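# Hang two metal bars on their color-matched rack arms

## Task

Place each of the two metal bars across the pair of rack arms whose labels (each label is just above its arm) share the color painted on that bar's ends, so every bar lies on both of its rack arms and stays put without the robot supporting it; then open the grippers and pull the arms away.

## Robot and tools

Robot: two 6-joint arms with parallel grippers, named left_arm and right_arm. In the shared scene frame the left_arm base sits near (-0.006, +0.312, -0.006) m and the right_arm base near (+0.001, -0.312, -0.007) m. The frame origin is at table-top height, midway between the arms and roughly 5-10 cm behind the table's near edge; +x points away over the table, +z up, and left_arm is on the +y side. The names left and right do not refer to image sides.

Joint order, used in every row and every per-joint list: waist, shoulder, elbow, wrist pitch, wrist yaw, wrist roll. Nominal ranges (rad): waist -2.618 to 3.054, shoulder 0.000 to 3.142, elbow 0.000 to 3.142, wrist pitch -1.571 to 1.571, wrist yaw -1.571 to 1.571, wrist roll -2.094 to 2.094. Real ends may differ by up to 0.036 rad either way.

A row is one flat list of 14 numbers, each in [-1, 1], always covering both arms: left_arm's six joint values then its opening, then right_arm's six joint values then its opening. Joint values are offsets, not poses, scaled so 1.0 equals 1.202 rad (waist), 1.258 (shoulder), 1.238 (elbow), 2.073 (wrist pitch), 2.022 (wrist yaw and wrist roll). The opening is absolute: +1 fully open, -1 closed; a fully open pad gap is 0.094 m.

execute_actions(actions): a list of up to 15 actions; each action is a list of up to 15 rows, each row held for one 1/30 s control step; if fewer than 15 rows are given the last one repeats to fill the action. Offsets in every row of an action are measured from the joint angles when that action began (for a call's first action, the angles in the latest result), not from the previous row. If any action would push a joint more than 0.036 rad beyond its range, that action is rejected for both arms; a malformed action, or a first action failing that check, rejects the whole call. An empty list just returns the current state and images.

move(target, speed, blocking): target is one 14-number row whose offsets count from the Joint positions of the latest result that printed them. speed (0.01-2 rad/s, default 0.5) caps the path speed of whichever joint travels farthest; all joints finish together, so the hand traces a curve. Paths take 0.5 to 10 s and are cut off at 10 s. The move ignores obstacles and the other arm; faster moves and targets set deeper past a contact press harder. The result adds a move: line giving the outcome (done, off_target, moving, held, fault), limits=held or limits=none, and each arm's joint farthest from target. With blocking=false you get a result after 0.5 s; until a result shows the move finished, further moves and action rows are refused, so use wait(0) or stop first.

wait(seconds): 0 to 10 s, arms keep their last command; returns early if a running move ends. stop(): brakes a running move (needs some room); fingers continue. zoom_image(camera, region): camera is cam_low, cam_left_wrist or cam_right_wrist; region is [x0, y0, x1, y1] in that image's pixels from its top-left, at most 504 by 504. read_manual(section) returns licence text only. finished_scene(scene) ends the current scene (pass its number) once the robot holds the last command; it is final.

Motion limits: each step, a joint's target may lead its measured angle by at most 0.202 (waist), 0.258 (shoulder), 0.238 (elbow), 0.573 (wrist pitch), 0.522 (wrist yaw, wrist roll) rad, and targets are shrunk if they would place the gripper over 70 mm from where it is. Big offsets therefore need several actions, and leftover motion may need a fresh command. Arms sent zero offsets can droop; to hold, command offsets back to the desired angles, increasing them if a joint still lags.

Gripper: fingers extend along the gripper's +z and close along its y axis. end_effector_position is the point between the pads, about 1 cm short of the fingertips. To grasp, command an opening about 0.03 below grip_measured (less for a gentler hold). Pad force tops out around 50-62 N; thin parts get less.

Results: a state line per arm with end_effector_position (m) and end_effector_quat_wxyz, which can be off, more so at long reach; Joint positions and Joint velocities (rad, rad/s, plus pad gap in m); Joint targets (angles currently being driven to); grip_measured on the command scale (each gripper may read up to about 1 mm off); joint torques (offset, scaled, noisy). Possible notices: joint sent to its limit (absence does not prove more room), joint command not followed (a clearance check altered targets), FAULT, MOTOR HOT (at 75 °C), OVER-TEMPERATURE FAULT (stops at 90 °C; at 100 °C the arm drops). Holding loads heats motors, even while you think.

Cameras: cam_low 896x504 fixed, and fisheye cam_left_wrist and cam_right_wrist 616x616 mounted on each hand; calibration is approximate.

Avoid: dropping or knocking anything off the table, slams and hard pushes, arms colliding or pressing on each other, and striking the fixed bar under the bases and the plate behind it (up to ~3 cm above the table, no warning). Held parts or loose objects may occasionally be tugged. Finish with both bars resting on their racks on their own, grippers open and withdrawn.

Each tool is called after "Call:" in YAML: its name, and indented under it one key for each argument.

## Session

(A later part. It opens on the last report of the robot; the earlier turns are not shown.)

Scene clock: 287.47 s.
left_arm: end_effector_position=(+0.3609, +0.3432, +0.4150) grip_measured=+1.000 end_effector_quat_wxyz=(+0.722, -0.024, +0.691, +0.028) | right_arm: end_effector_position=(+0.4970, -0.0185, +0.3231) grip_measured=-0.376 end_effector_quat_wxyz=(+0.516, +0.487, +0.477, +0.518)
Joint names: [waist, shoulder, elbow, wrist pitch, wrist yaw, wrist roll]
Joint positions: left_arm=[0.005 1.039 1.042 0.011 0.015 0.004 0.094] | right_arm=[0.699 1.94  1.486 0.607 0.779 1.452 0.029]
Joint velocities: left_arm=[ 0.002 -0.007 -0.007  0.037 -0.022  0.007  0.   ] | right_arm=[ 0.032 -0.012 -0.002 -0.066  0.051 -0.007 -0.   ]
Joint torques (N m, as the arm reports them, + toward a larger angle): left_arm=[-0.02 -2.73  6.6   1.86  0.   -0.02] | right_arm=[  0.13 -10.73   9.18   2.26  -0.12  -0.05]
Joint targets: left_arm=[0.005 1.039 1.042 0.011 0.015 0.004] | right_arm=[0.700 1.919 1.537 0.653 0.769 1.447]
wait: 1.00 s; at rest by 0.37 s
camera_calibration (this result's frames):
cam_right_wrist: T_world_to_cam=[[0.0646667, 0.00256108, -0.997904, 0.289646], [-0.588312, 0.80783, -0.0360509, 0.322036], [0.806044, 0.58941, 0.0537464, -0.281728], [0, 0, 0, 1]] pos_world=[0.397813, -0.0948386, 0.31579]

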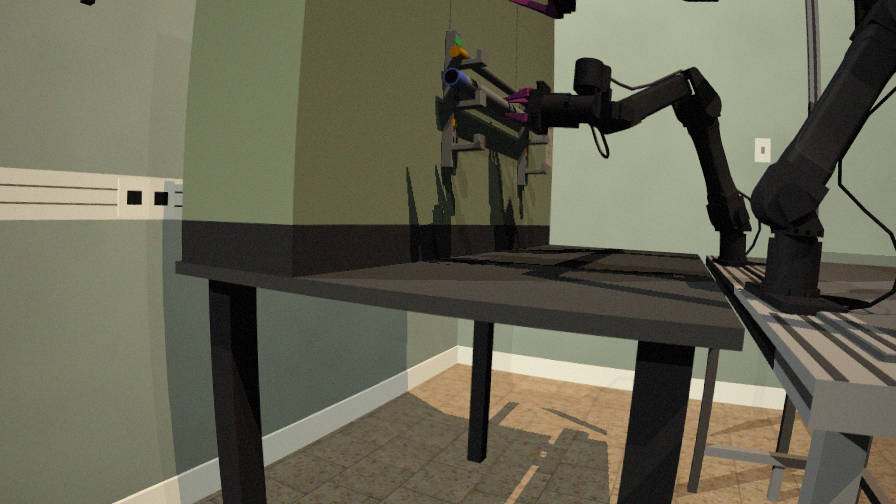

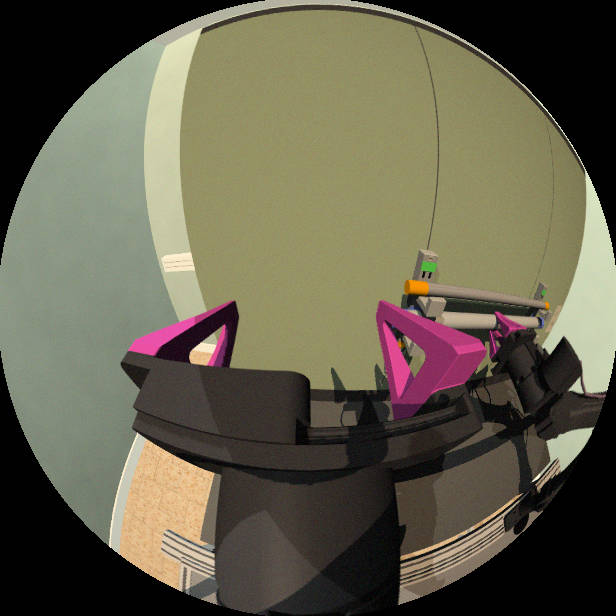

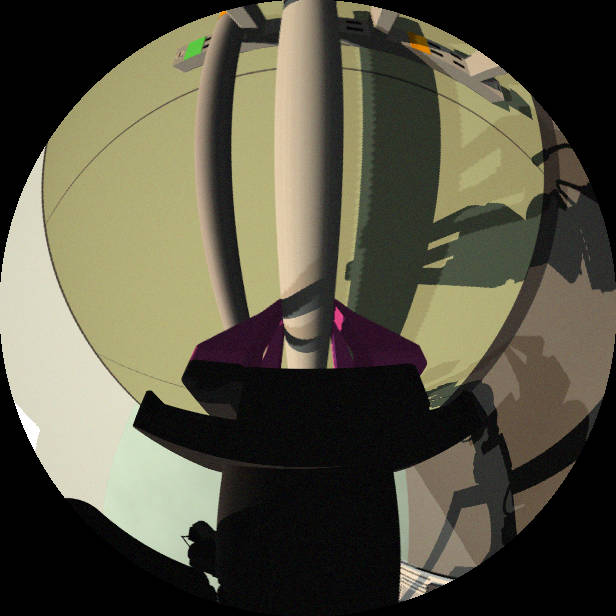

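Call:
execute_actions:
  actions:
    - [[0,0,0,0,0,0,1,0.001,-0.016,0.03,0.02,-0.004,0.004,-0.45],[0,0,0,0,0,0,1,0.001,-0.016,0.02,0.017,-0.004,0.008,-0.45],[0,0,0,0,0,0,1,0.001,-0.016,0.02,0.014,-0.004,0.01,-0.45],[0,0,0,0,0,0,1,0.001,-0.016,0.02,0.011,-0.004,0.012,-0.45],[0,0,0,0,0,0,1,0.001,-0.016,0.02,0.008,-0.004,0.015,-0.45],[0,0,0,0,0,0,1,0.001,-0.016,0.02,0.005,-0.004,0.017,-0.45],[0,0,0,0,0,0,1,0.001,-0.016,0.02,0.002,-0.004,0.019,-0.45],[0,0,0,0,0,0,1,0.001,-0.016,0.02,-0.001,-0.004,0.021,-0.45],[0,0,0,0,0,0,1,0.001,-0.016,0.02,-0.004,-0.004,0.023,-0.45],[0,0,0,0,0,0,1,0.001,-0.016,0.02,-0.007,-0.004,0.025,-0.45],[0,0,0,0,0,0,1,0.001,-0.016,0.02,-0.01,-0.004,0.028,-0.45],[0,0,0,0,0,0,1,0.001,-0.016,0.02,-0.013,-0.004,0.03,-0.45],[0,0,0,0,0,0,1,0.001,-0.016,0.02,-0.016,-0.004,0.032,-0.45],[0,0,0,0,0,0,1,0.001,-0.016,0.02,-0.019,-0.004,0.034,-0.45],[0,0,0,0,0,0,1,0.001,-0.016,0.02,-0.022,-0.004,0.036,-0.45]]

Call:
wait:
  seconds: 1

Call:
zoom_image:
  camera: "cam_low"
  region: [430, 30, 590, 150]

Scene clock: 303.97 s.
left_arm: end_effector_position=(+0.3609, +0.3432, +0.4150) grip_measured=+1.000 end_effector_quat_wxyz=(+0.722, -0.024, +0.691, +0.028) | right_arm: end_effector_position=(+0.4976, -0.0172, +0.3109) grip_measured=-0.376 end_effector_quat_wxyz=(+0.501, +0.501, +0.485, +0.512)
Joint names: [waist, shoulder, elbow, wrist pitch, wrist yaw, wrist roll]
Joint positions: left_arm=[0.005 1.039 1.042 0.011 0.015 0.004 0.094] | right_arm=[0.699 1.94  1.486 0.545 0.779 1.51  0.029]
Joint velocities: left_arm=[-0.012  0.002 -0.007 -0.022  0.007  0.022  0.   ] | right_arm=[-0.002  0.002 -0.017 -0.168 -0.022  0.066 -0.001]
Joint torques (N m, as the arm reports them, + toward a larger angle): left_arm=[-0.01 -2.72  6.62  1.86  0.   -0.03] | right_arm=[  0.13 -10.7    7.49   2.27  -0.07  -0.04]
Joint targets: left_arm=[0.005 1.039 1.042 0.011 0.015 0.004] | right_arm=[0.700 1.920 1.510 0.562 0.771 1.524]
camera_calibration (this result's frames):
cam_right_wrist: T_world_to_cam=[[0.020786, 0.0171214, -0.999637, 0.300082], [-0.593554, 0.804793, 0.00144209, 0.311767], [0.804526, 0.593309, 0.0268909, -0.273169], [0, 0, 0, 1]] pos_world=[0.398584, -0.0939724, 0.30687]

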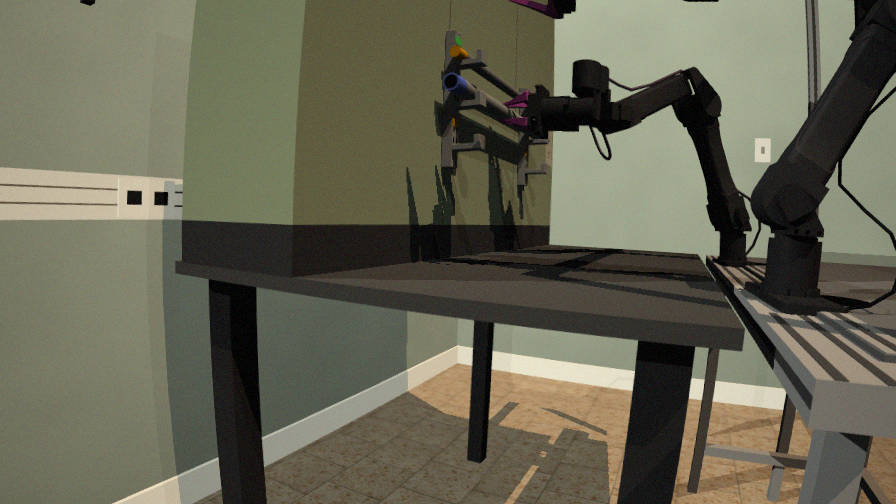

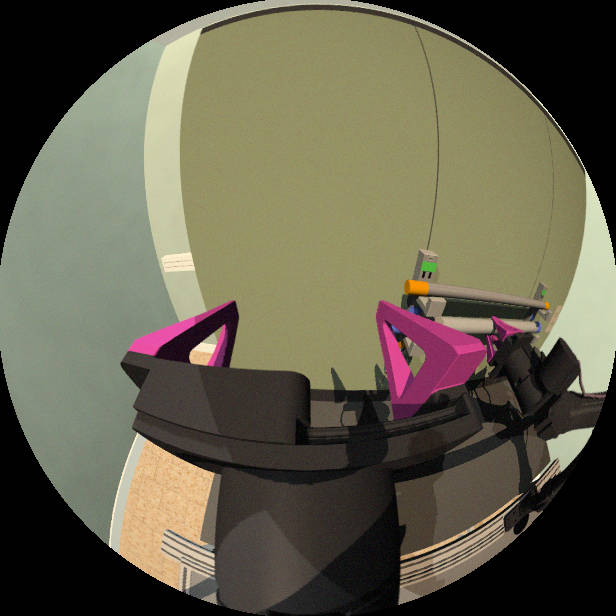

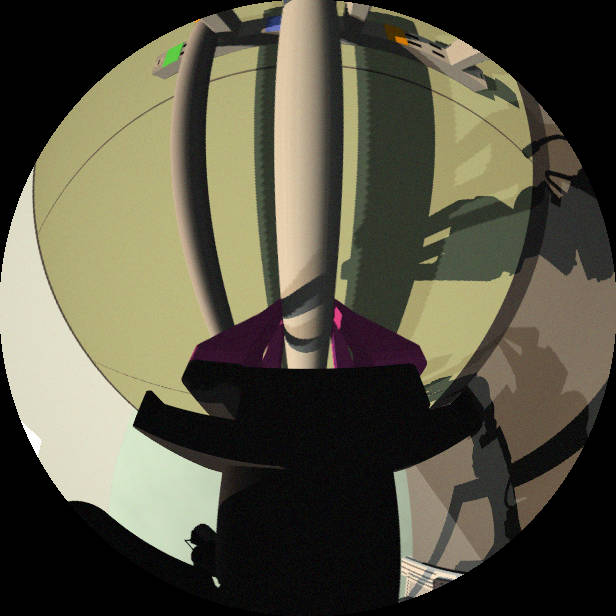

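Scene clock: 304.97 s.
left_arm: end_effector_position=(+0.3609, +0.3432, +0.4150) grip_measured=+1.000 end_effector_quat_wxyz=(+0.722, -0.024, +0.691, +0.028) | right_arm: end_effector_position=(+0.4977, -0.0168, +0.3059) grip_measured=-0.376 end_effector_quat_wxyz=(+0.496, +0.505, +0.490, +0.508)
Joint names: [waist, shoulder, elbow, wrist pitch, wrist yaw, wrist roll]
Joint positions: left_arm=[0.005 1.039 1.042 0.011 0.015 0.004 0.094] | right_arm=[0.699 1.94  1.486 0.52  0.779 1.527 0.029]
Joint velocities: left_arm=[ 0.002  0.002 -0.012 -0.007  0.007 -0.022  0.   ] | right_arm=[-0.002 -0.002  0.007  0.007 -0.022 -0.095 -0.001]
Joint torques (N m, as the arm reports them, + toward a larger angle): left_arm=[ 0.   -2.72  6.62  1.86  0.   -0.03] | right_arm=[  0.13 -10.72   7.46   2.27  -0.06  -0.03]
Joint targets: left_arm=[0.005 1.039 1.042 0.011 0.015 0.004] | right_arm=[0.700 1.920 1.510 0.561 0.771 1.524]
wait: 1.00 s; at rest by 0.47 s
camera_calibration (this result's frames):
cam_right_wrist: T_world_to_cam=[[0.00263582, 0.0167699, -0.999856, 0.304146], [-0.594586, 0.803944, 0.0119165, 0.308803], [0.804028, 0.594469, 0.0120902, -0.268544], [0, 0, 0, 1]] pos_world=[0.398725, -0.09372, 0.303669]

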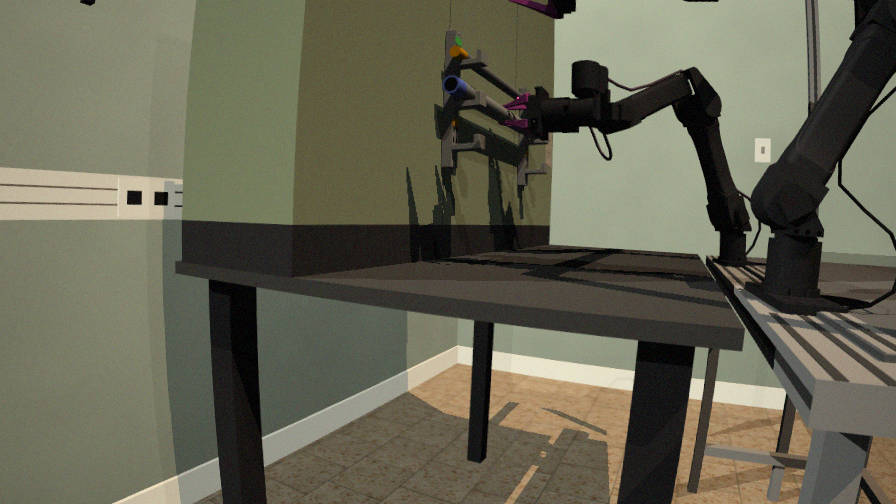

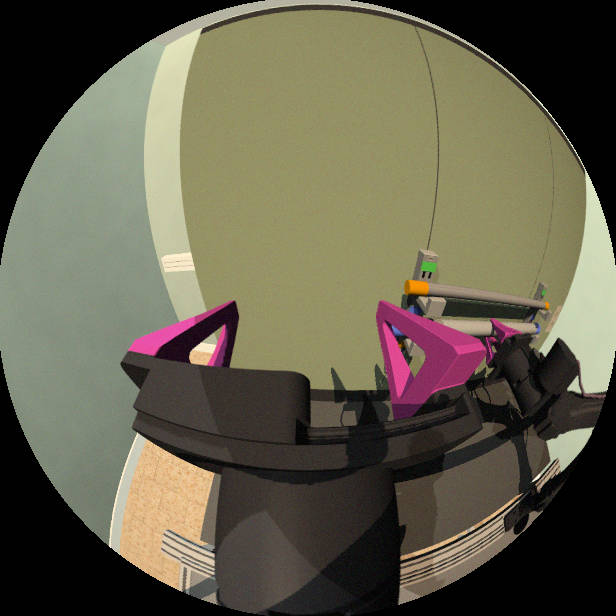

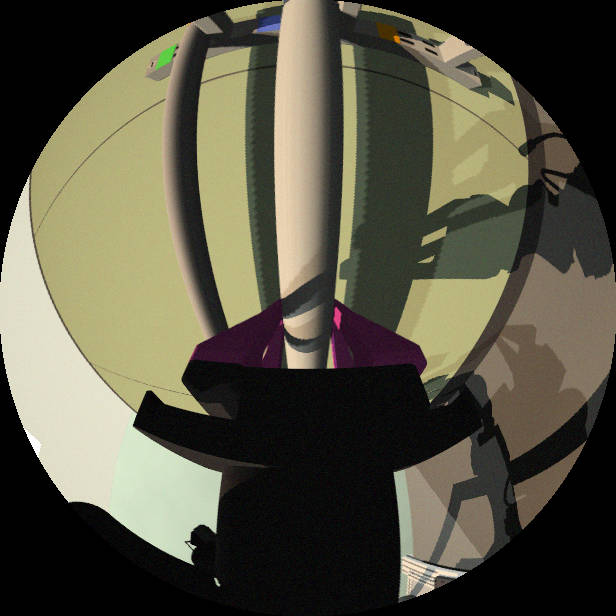

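Region (430, 30, 590, 150) of cam_low's 896x504 image, scaled by 3.150, with more detail than that image has; it fills the top 378 rows of this view, and the rest is white.

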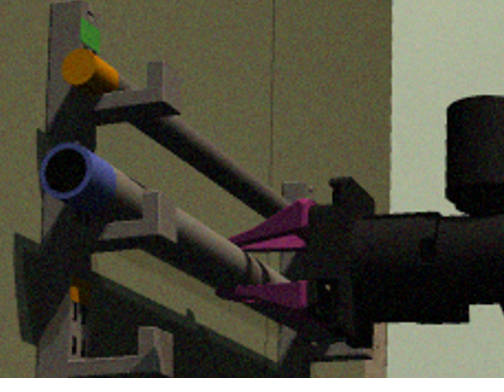

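Lower wrist more until unloaded, then release.

Call:
execute_actions:
  actions:
    - [[0,0,0,0,0,0,1,0.001,-0.016,0.02,0.017,-0.004,-0.002,-0.45],[0,0,0,0,0,0,1,0.001,-0.016,0.02,0.015,-0.004,-0.002,-0.45],[0,0,0,0,0,0,1,0.001,-0.016,0.02,0.013,-0.004,-0.002,-0.45],[0,0,0,0,0,0,1,0.001,-0.015,0.019,0.011,-0.004,-0.002,-0.45],[0,0,0,0,0,0,1,0.001,-0.014,0.018,0.009,-0.004,-0.002,-0.45],[0,0,0,0,0,0,1,0.001,-0.013,0.017,0.007,-0.004,-0.002,-0.45],[0,0,0,0,0,0,1,0.001,-0.012,0.016,0.004,-0.004,-0.002,-0.45],[0,0,0,0,0,0,1,0.001,-0.011,0.015,0.001,-0.004,-0.002,-0.45],[0,0,0,0,0,0,1,0.001,-0.01,0.014,-0.002,-0.004,-0.002,-0.45],[0,0,0,0,0,0,1,0.001,-0.01,0.013,-0.005,-0.004,-0.002,-0.45],[0,0,0,0,0,0,1,0.001,-0.01,0.012,-0.008,-0.004,-0.002,-0.45],[0,0,0,0,0,0,1,0.001,-0.01,0.011,-0.011,-0.004,-0.002,-0.45],[0,0,0,0,0,0,1,0.001,-0.01,0.01,-0.014,-0.004,-0.002,-0.45]]
    - [[0,0,0,0,0,0,1,0,-0.008,0.01,-0.004,0,0,-0.45],[0,0,0,0,0,0,1,0,-0.008,0.01,-0.004,0,0,-0.45],[0,0,0,0,0,0,1,0,-0.008,0.01,-0.004,0,0,-0.45],[0,0,0,0,0,0,1,0,-0.008,0.01,-0.004,0,0,-0.35],[0,0,0,0,0,0,1,0,-0.008,0.01,-0.004,0,0,-0.3],[0,0,0,0,0,0,1,0,-0.008,0.01,-0.004,0,0,-0.2],[0,0,0,0,0,0,1,0,-0.008,0.01,-0.004,0,0,-0.1],[0,0,0,0,0,0,1,0,-0.008,0.01,-0.004,0,0,0.1]]

Call:
zoom_image:
  camera: "cam_low"
  region: [430, 30, 590, 150]

Scene clock: 323.10 s.
left_arm: end_effector_position=(+0.3609, +0.3432, +0.4150) grip_measured=+1.000 end_effector_quat_wxyz=(+0.722, -0.024, +0.691, +0.028) | right_arm: end_effector_position=(+0.4977, -0.0166, +0.3024) grip_measured=+0.098 end_effector_quat_wxyz=(+0.495, +0.506, +0.496, +0.503)
Joint names: [waist, shoulder, elbow, wrist pitch, wrist yaw, wrist roll]
Joint positions: left_arm=[0.005 1.039 1.042 0.011 0.015 0.004 0.094] | right_arm=[0.699 1.94  1.486 0.502 0.779 1.531 0.052]
Joint velocities: left_arm=[-0.012 -0.007 -0.002 -0.022  0.007 -0.051  0.   ] | right_arm=[-0.007  0.002 -0.022 -0.051 -0.066 -0.051 -0.   ]
Joint torques (N m, as the arm reports them, + toward a larger angle): left_arm=[-0.01 -2.73  6.62  1.86  0.   -0.02] | right_arm=[  0.04 -10.09   6.64   1.84   0.01  -0.02]
Joint targets: left_arm=[0.005 1.039 1.042 0.011 0.015 0.004] | right_arm=[0.699 1.930 1.498 0.494 0.779 1.529]
camera_calibration (this result's frames):
cam_right_wrist: T_world_to_cam=[[-0.0098554, 0.00828365, -0.999917, 0.306785], [-0.595061, 0.803583, 0.0125222, 0.308719], [0.80362, 0.595135, -0.00299035, -0.263863], [0, 0, 0, 1]] pos_world=[0.398776, -0.0935883, 0.302104]

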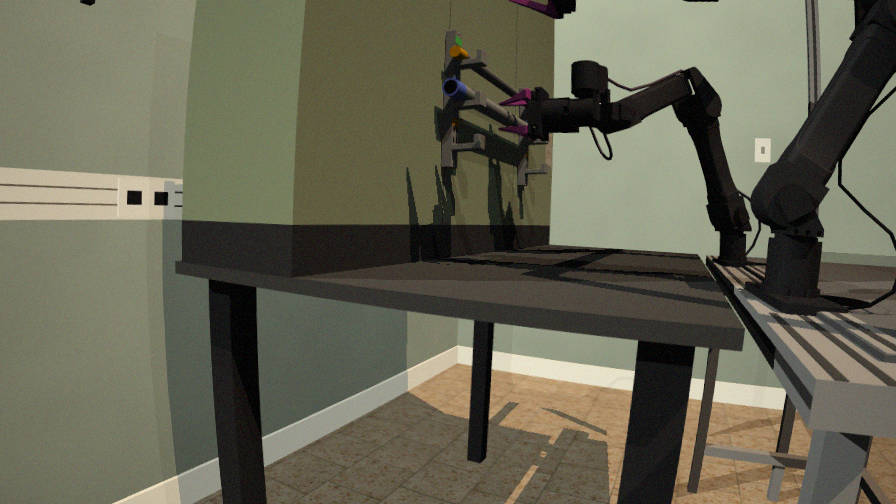

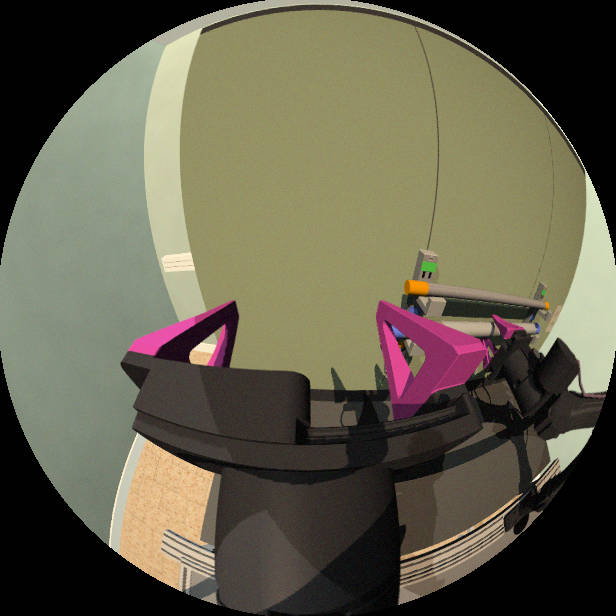

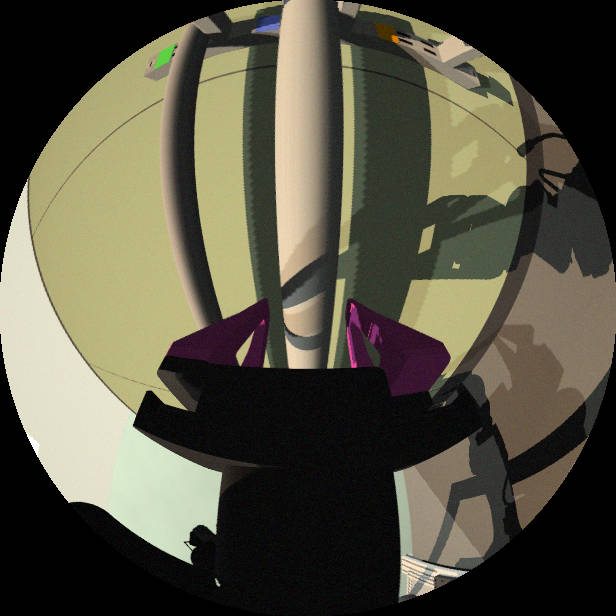

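Region (430, 30, 590, 150) of cam_low's 896x504 image, scaled by 3.150, with more detail than that image has; it fills the top 378 rows of this view, and the rest is white.

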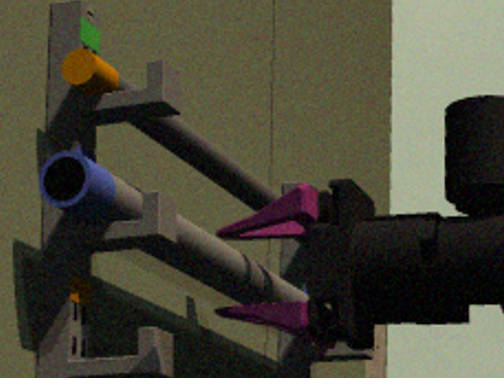

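Call:
move:
  target: [0,0,0,0,0,0,1,0,-0.214,-0.2625,0.036,0,-0.008,0.3]
  speed: 0.35

Scene clock: 331.47 s.
left_arm: end_effector_position=(+0.3609, +0.3432, +0.4150) grip_measured=+1.000 end_effector_quat_wxyz=(+0.722, -0.024, +0.691, +0.028) | right_arm: end_effector_position=(+0.4502, -0.0637, +0.3075) grip_measured=+0.298 end_effector_quat_wxyz=(+0.496, +0.505, +0.492, +0.507)
Joint names: [waist, shoulder, elbow, wrist pitch, wrist yaw, wrist roll]
Joint positions: left_arm=[0.005 1.039 1.042 0.011 0.015 0.004 0.094] | right_arm=[0.699 1.691 1.18  0.571 0.779 1.528 0.061]
Joint velocities: left_arm=[-0.002 -0.007 -0.002 -0.022  0.022  0.037  0.   ] | right_arm=[-0.002  0.002  0.002  0.037  0.066 -0.037  0.001]
Joint torques (N m, as the arm reports them, + toward a larger angle): left_arm=[ 0.   -2.73  6.59  1.86  0.   -0.03] | right_arm=[ 0.03 -8.65  4.46  1.95  0.01 -0.13]
Joint targets: left_arm=[0.005 1.039 1.042 0.011 0.015 0.004] | right_arm=[0.699 1.671 1.161 0.577 0.779 1.515]
move: off_target (right_arm); limits=none; left_arm: farthest joint: the waist, 0.000 radians from its target (0.000 radians at the start); right_arm: farthest joint: the shoulder, 0.021 radians from its target (0.269 radians at the start)
camera_calibration (this result's frames):
cam_right_wrist: T_world_to_cam=[[-0.000895497, 0.0140575, -0.999901, 0.308102], [-0.594724, 0.803843, 0.0118338, 0.318309], [0.80393, 0.594675, 0.00764051, -0.201003], [0, 0, 0, 1]] pos_world=[0.351174, -0.14067, 0.30584]

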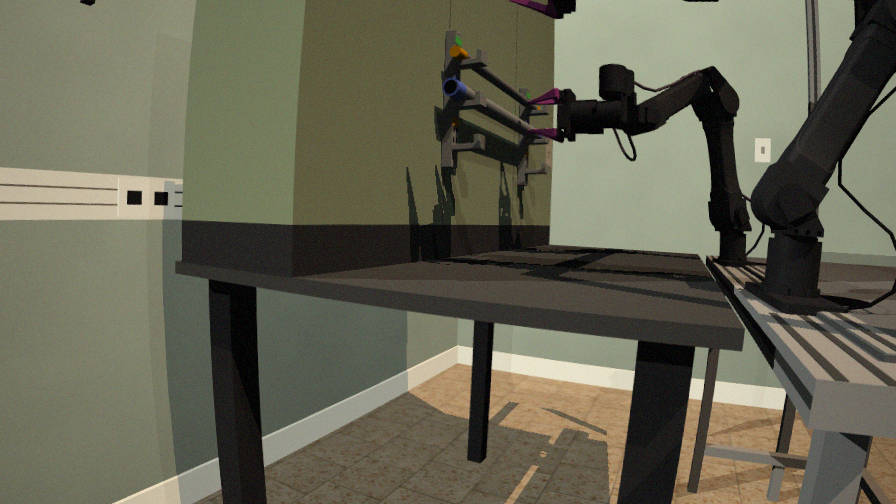

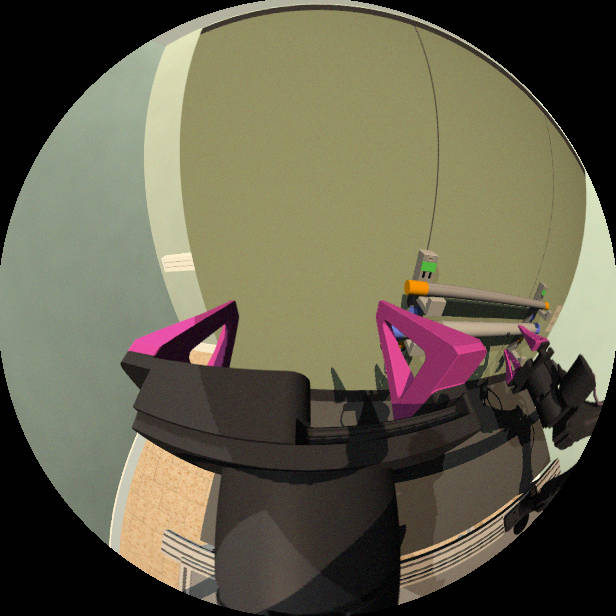

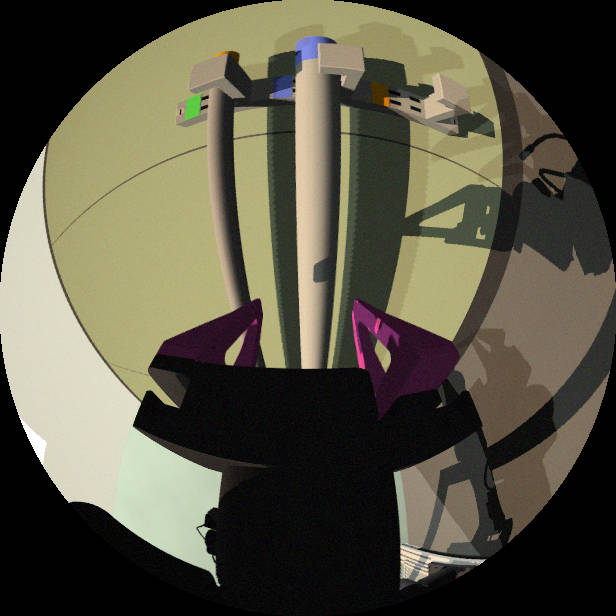

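Call:
move:
  target: [0,0,0,0,0,0,1,0,-0.058,0.187,-0.1385,0,-0.014,0.1]
  speed: 0.4

Scene clock: 336.90 s.
left_arm: end_effector_position=(+0.3609, +0.3432, +0.4150) grip_measured=+1.000 end_effector_quat_wxyz=(+0.722, -0.024, +0.691, +0.028) | right_arm: end_effector_position=(+0.4483, -0.0698, +0.3763) grip_measured=+0.102 end_effector_quat_wxyz=(+0.500, +0.502, +0.493, +0.505)
Joint names: [waist, shoulder, elbow, wrist pitch, wrist yaw, wrist roll]
Joint positions: left_arm=[0.005 1.039 1.042 0.011 0.015 0.004 0.094] | right_arm=[0.699 1.633 1.387 0.314 0.779 1.513 0.052]
Joint velocities: left_arm=[-0.007  0.002  0.002 -0.022 -0.051 -0.037  0.   ] | right_arm=[ 0.017 -0.017 -0.012 -0.037  0.007 -0.081 -0.001]
Joint torques (N m, as the arm reports them, + toward a larger angle): left_arm=[ 0.   -2.72  6.6   1.87  0.   -0.03] | right_arm=[ 0.03 -7.91  7.6   1.65  0.   -0.13]
Joint targets: left_arm=[0.005 1.039 1.042 0.011 0.015 0.004] | right_arm=[0.699 1.619 1.412 0.284 0.779 1.500]
move: off_target (right_arm); limits=none; left_arm: farthest joint: the waist, 0.000 radians from its target (0.000 radians at the start); right_arm: farthest joint: the wrist pitch, 0.030 radians from its target (0.288 radians at the start)
camera_calibration (this result's frames):
cam_right_wrist: T_world_to_cam=[[0.00449526, 0.00452751, -0.99998, 0.373973], [-0.594396, 0.804172, 0.000968959, 0.325242], [0.80416, 0.594379, 0.00630609, -0.196061], [0, 0, 0, 1]] pos_world=[0.349306, -0.146709, 0.374887]

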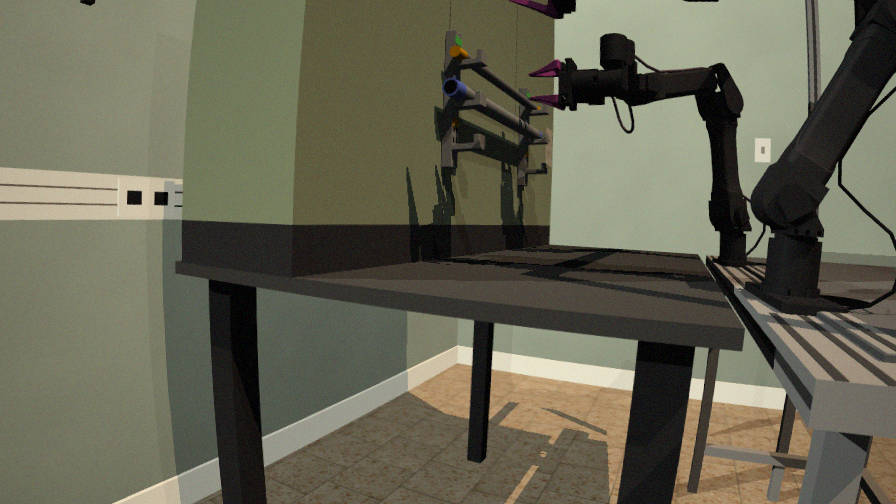

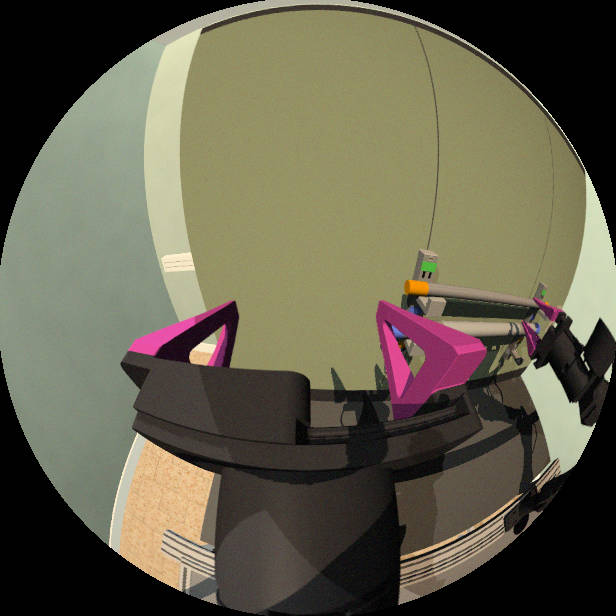

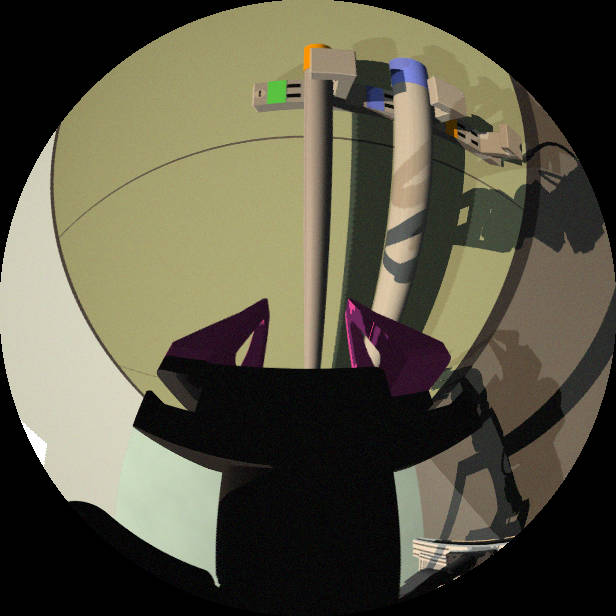

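Call:
move:
  target: [0,0,0,0,0,0,1,0,0.2305,0.2795,-0.035,0,0,0.1]
  speed: 0.3

Call:
zoom_image:
  camera: "cam_low"
  region: [430, 20, 590, 140]

Scene clock: 346.40 s.
left_arm: end_effector_position=(+0.3609, +0.3432, +0.4150) grip_measured=+1.000 end_effector_quat_wxyz=(+0.722, -0.024, +0.691, +0.028) | right_arm: end_effector_position=(+0.5003, -0.0179, +0.3639) grip_measured=+0.102 end_effector_quat_wxyz=(+0.499, +0.502, +0.499, +0.500)
Joint names: [waist, shoulder, elbow, wrist pitch, wrist yaw, wrist roll]
Joint positions: left_arm=[0.005 1.039 1.042 0.011 0.015 0.004 0.094] | right_arm=[0.699 1.918 1.7   0.27  0.78  1.515 0.052]
Joint velocities: left_arm=[ 0.002 -0.012 -0.017 -0.037  0.066 -0.007  0.   ] | right_arm=[ 0.002 -0.007  0.002 -0.007  0.007 -0.037  0.   ]
Joint torques (N m, as the arm reports them, + toward a larger angle): left_arm=[-0.01 -2.75  6.61  1.86  0.01 -0.03] | right_arm=[ 0.03 -9.05  8.16  1.67  0.01 -0.02]
Joint targets: left_arm=[0.005 1.039 1.042 0.011 0.015 0.004] | right_arm=[0.699 1.923 1.733 0.242 0.779 1.513]
move: off_target (right_arm); limits=none; left_arm: farthest joint: the waist, 0.000 radians from its target (0.000 radians at the start); right_arm: farthest joint: the elbow, 0.033 radians from its target (0.346 radians at the start)
camera_calibration (this result's frames):
cam_right_wrist: T_world_to_cam=[[-0.00747361, -0.005328, -0.999958, 0.366937], [-0.594684, 0.80396, 0.000160941, 0.314865], [0.803925, 0.59466, -0.00917696, -0.262903], [0, 0, 0, 1]] pos_world=[0.401342, -0.094846, 0.364459]

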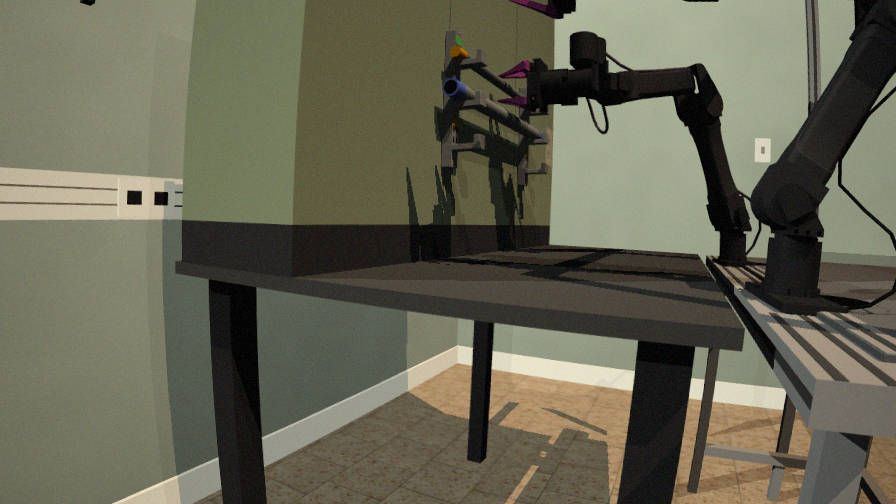

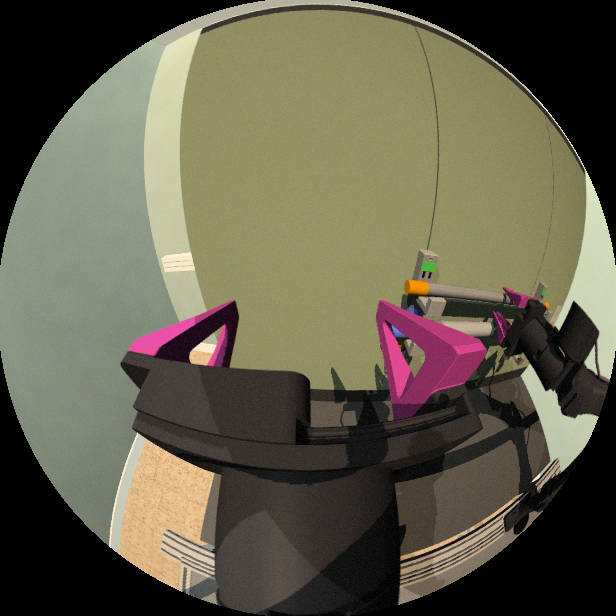

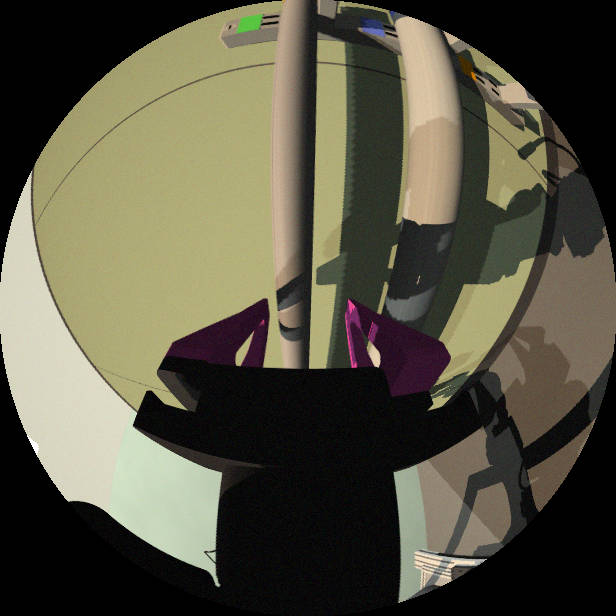

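Region (430, 20, 590, 140) of cam_low's 896x504 image, scaled by 3.150, with more detail than that image has; it fills the top 378 rows of this view, and the rest is white.

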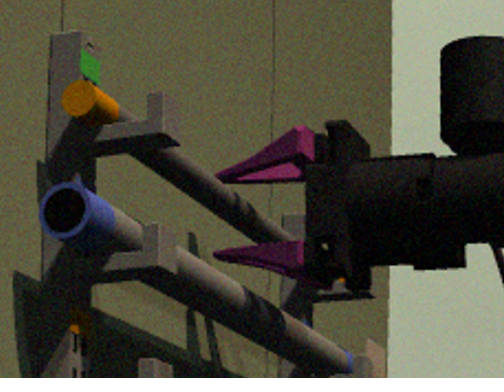

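Call:
execute_actions:
  actions:
    - [[0,0,0,0,0,0,1,0,0,0.03,0,0,0,0.1],[0,0,0,0,0,0,1,0,0,0.034,0,0,0,0.05],[0,0,0,0,0,0,1,0,0,0.038,0,0,0,0],[0,0,0,0,0,0,1,0,0,0.041,0,0,0,0],[0,0,0,0,0,0,1,0,0,0.041,0,0,0,0],[0,0,0,0,0,0,1,0,0,0.041,0,0,0,-0.1],[0,0,0,0,0,0,1,0,0,0.041,0,0,0,-0.2],[0,0,0,0,0,0,1,0,0,0.041,0,0,0,-0.3]]

Scene clock: 355.30 s.
left_arm: end_effector_position=(+0.3609, +0.3432, +0.4150) grip_measured=+1.000 end_effector_quat_wxyz=(+0.722, -0.024, +0.691, +0.028) | right_arm: end_effector_position=(+0.5006, -0.0182, +0.3738) grip_measured=-0.298 end_effector_quat_wxyz=(+0.499, +0.503, +0.490, +0.508)
Joint names: [waist, shoulder, elbow, wrist pitch, wrist yaw, wrist roll]
Joint positions: left_arm=[0.005 1.039 1.042 0.011 0.015 0.004 0.094] | right_arm=[0.699 1.92  1.722 0.272 0.78  1.517 0.033]
Joint velocities: left_arm=[-0.017 -0.002  0.012 -0.037 -0.022 -0.007  0.   ] | right_arm=[-0.002 -0.007 -0.007  0.037  0.007 -0.022 -0.001]
Joint torques (N m, as the arm reports them, + toward a larger angle): left_arm=[-0.02 -2.74  6.62  1.86  0.   -0.03] | right_arm=[ 0.01 -9.35  7.83  1.89  0.   -0.02]
Joint targets: left_arm=[0.005 1.039 1.042 0.011 0.015 0.004] | right_arm=[0.699 1.919 1.750 0.270 0.779 1.515]
camera_calibration (this result's frames):
cam_right_wrist: T_world_to_cam=[[0.00910237, 0.0128874, -0.999876, 0.368794], [-0.593913, 0.804514, 0.00496271, 0.313134], [0.804478, 0.593794, 0.014977, -0.27212], [0, 0, 0, 1]] pos_world=[0.401532, -0.0950899, 0.37127]

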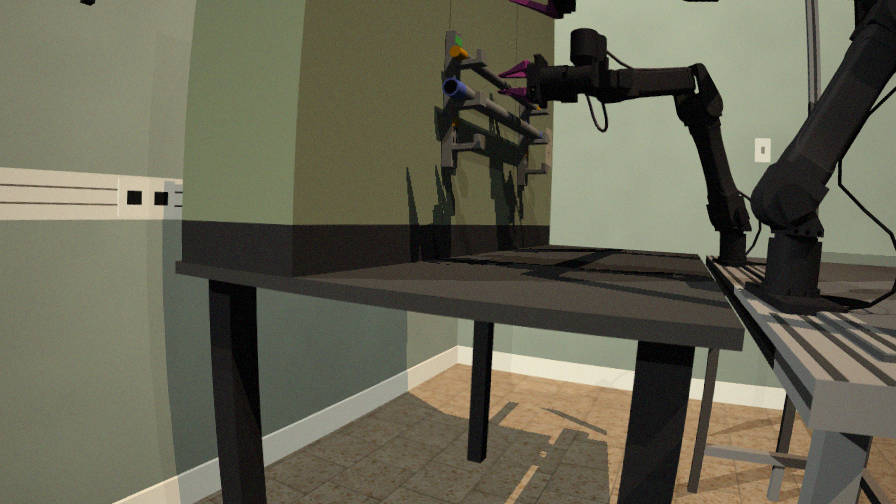

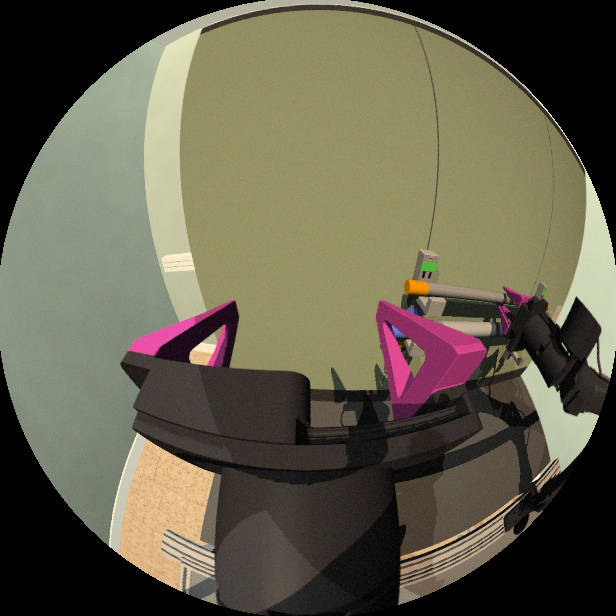

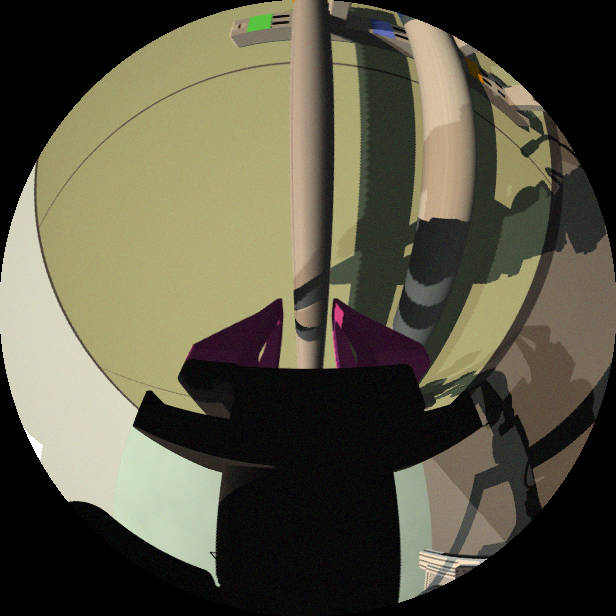

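Call:
execute_actions:
  actions:
    - [[0,0,0,0,0,0,1,0,0,0.022,0,0,0,-0.4],[0,0,0,0,0,0,1,0,0,0.022,0,0,0,-0.5],[0,0,0,0,0,0,1,0,0,0.022,0,0,0,-0.55],[0,0,0,0,0,0,1,0,0,0.022,0,0,0,-0.6],[0,0,0,0,0,0,1,0,0,0.022,0,0,0,-0.68]]
    - [[0,0,0,0,0,0,1,0,-0.004,0.024,0.006,0,0,-0.68],[0,0,0,0,0,0,1,0,-0.008,0.026,0.012,0,0,-0.68],[0,0,0,0,0,0,1,0,-0.012,0.026,0.018,0,0,-0.68],[0,0,0,0,0,0,1,0,-0.016,0.026,0.024,0,0,-0.68],[0,0,0,0,0,0,1,0,-0.02,0.026,0.03,0,0,-0.68],[0,0,0,0,0,0,1,0,-0.024,0.026,0.036,0,0,-0.68],[0,0,0,0,0,0,1,0,-0.028,0.026,0.041,0,-0.002,-0.68],[0,0,0,0,0,0,1,0,-0.028,0.026,0.046,0,-0.004,-0.68],[0,0,0,0,0,0,1,0,-0.028,0.026,0.05,0,-0.006,-0.68],[0,0,0,0,0,0,1,0,-0.028,0.026,0.054,0,-0.008,-0.68],[0,0,0,0,0,0,1,0,-0.028,0.026,0.058,0,-0.01,-0.68]]

Call:
wait:
  seconds: 1

Call:
zoom_image:
  camera: "cam_low"
  region: [430, 20, 590, 140]

Scene clock: 370.43 s.
left_arm: end_effector_position=(+0.3609, +0.3432, +0.4150) grip_measured=+1.000 end_effector_quat_wxyz=(+0.722, -0.024, +0.691, +0.028) | right_arm: end_effector_position=(+0.5008, -0.0187, +0.3740) grip_measured=-0.596 end_effector_quat_wxyz=(+0.501, +0.503, +0.488, +0.508)
Joint names: [waist, shoulder, elbow, wrist pitch, wrist yaw, wrist roll]
Joint positions: left_arm=[0.005 1.039 1.042 0.011 0.015 0.004 0.094] | right_arm=[0.699 1.921 1.722 0.277 0.783 1.513 0.019]
Joint velocities: left_arm=[-0.002 -0.017  0.002  0.007 -0.051 -0.037  0.   ] | right_arm=[-0.012 -0.007 -0.007  0.007 -0.007  0.022  0.001]
Joint torques (N m, as the arm reports them, + toward a larger angle): left_arm=[-0.01 -2.73  6.63  1.86  0.   -0.03] | right_arm=[  0.04 -11.64   8.04   2.86  -0.02  -0.13]
Joint targets: left_arm=[0.005 1.039 1.042 0.011 0.015 0.004] | right_arm=[0.699 1.886 1.754 0.389 0.781 1.498]
camera_calibration (this result's frames):
cam_right_wrist: T_world_to_cam=[[0.0115445, 0.0113874, -0.999869, 0.367714], [-0.590668, 0.806911, 0.00236999, 0.313027], [0.806832, 0.590563, 0.0160416, -0.273693], [0, 0, 0, 1]] pos_world=[0.401475, -0.0951392, 0.371314]

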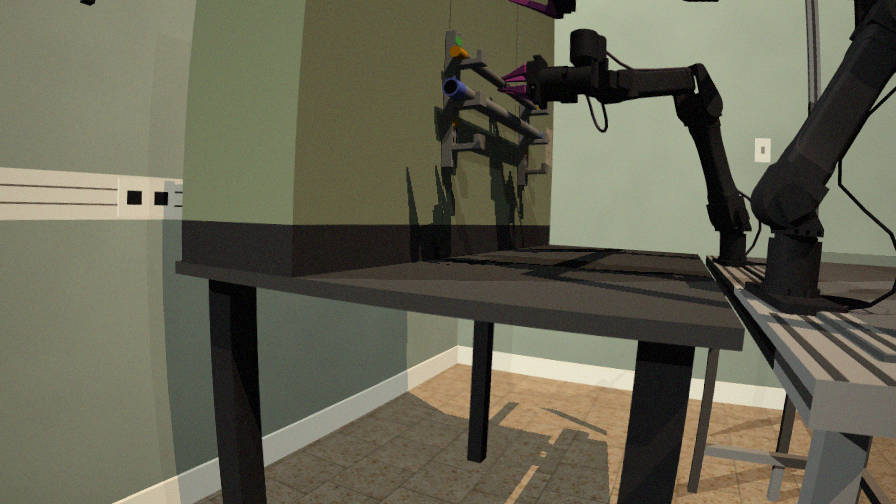

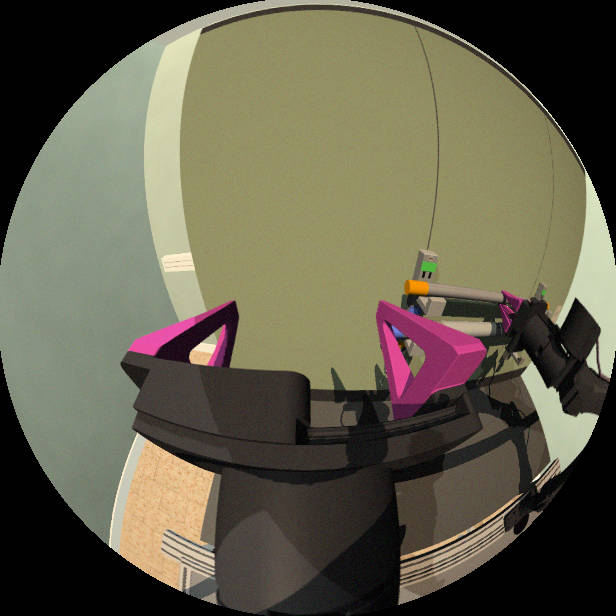

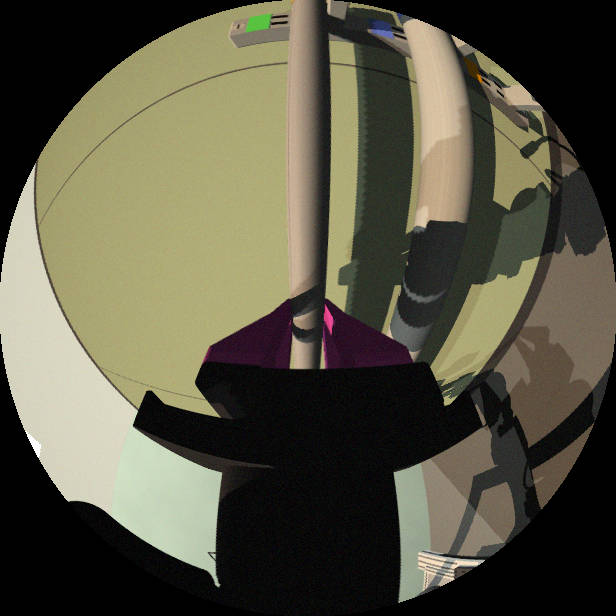

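Scene clock: 371.43 s.
left_arm: end_effector_position=(+0.3609, +0.3432, +0.4150) grip_measured=+1.000 end_effector_quat_wxyz=(+0.722, -0.024, +0.691, +0.028) | right_arm: end_effector_position=(+0.5008, -0.0187, +0.3740) grip_measured=-0.596 end_effector_quat_wxyz=(+0.501, +0.503, +0.488, +0.508)
Joint names: [waist, shoulder, elbow, wrist pitch, wrist yaw, wrist roll]
Joint positions: left_arm=[0.005 1.039 1.042 0.011 0.015 0.004 0.094] | right_arm=[0.699 1.921 1.722 0.277 0.783 1.513 0.019]
Joint velocities: left_arm=[-0.017 -0.007 -0.012 -0.022  0.037 -0.066  0.   ] | right_arm=[-0.022 -0.002 -0.002 -0.022  0.051 -0.022  0.001]
Joint torques (N m, as the arm reports them, + toward a larger angle): left_arm=[-0.01 -2.73  6.62  1.86  0.   -0.03] | right_arm=[  0.03 -11.64   8.04   2.85  -0.02  -0.14]
Joint targets: left_arm=[0.005 1.039 1.042 0.011 0.015 0.004] | right_arm=[0.699 1.886 1.754 0.389 0.781 1.498]
wait: 1.00 s; at rest by 0.17 s
camera_calibration (this result's frames):
cam_right_wrist: T_world_to_cam=[[0.0115445, 0.0113874, -0.999869, 0.367714], [-0.590668, 0.806911, 0.00236999, 0.313027], [0.806832, 0.590563, 0.0160416, -0.273693], [0, 0, 0, 1]] pos_world=[0.401475, -0.0951392, 0.371314]

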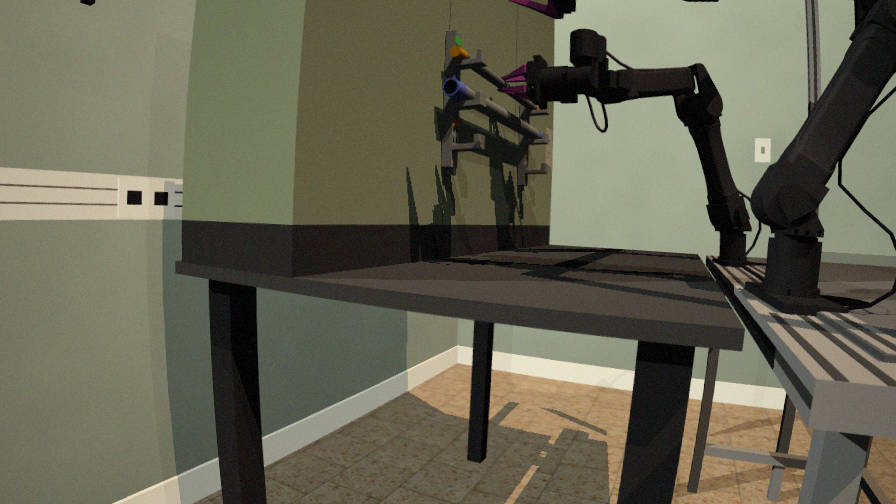

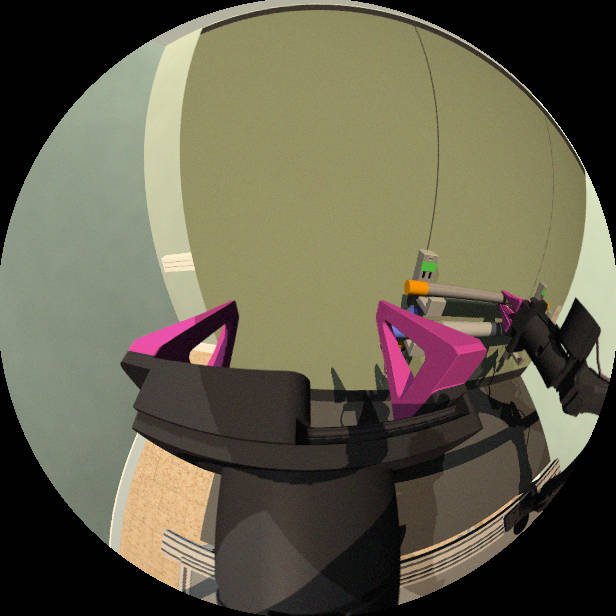

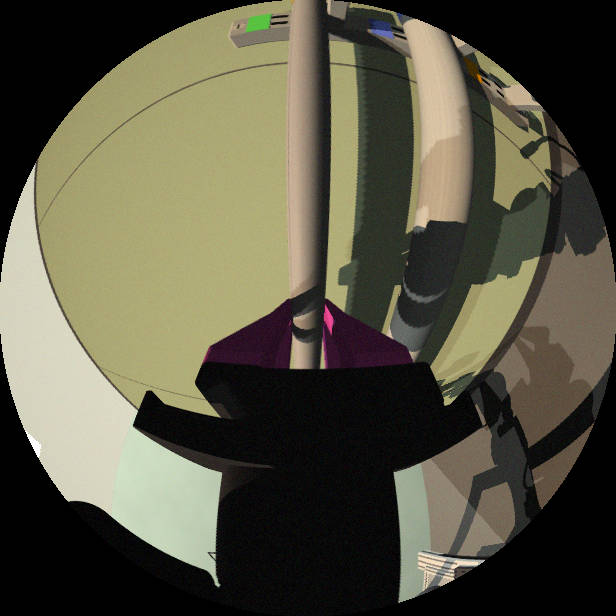

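Region (430, 20, 590, 140) of cam_low's 896x504 image, scaled by 3.150, with more detail than that image has; it fills the top 378 rows of this view, and the rest is white.

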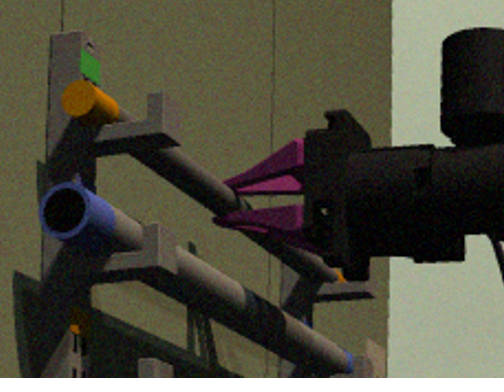

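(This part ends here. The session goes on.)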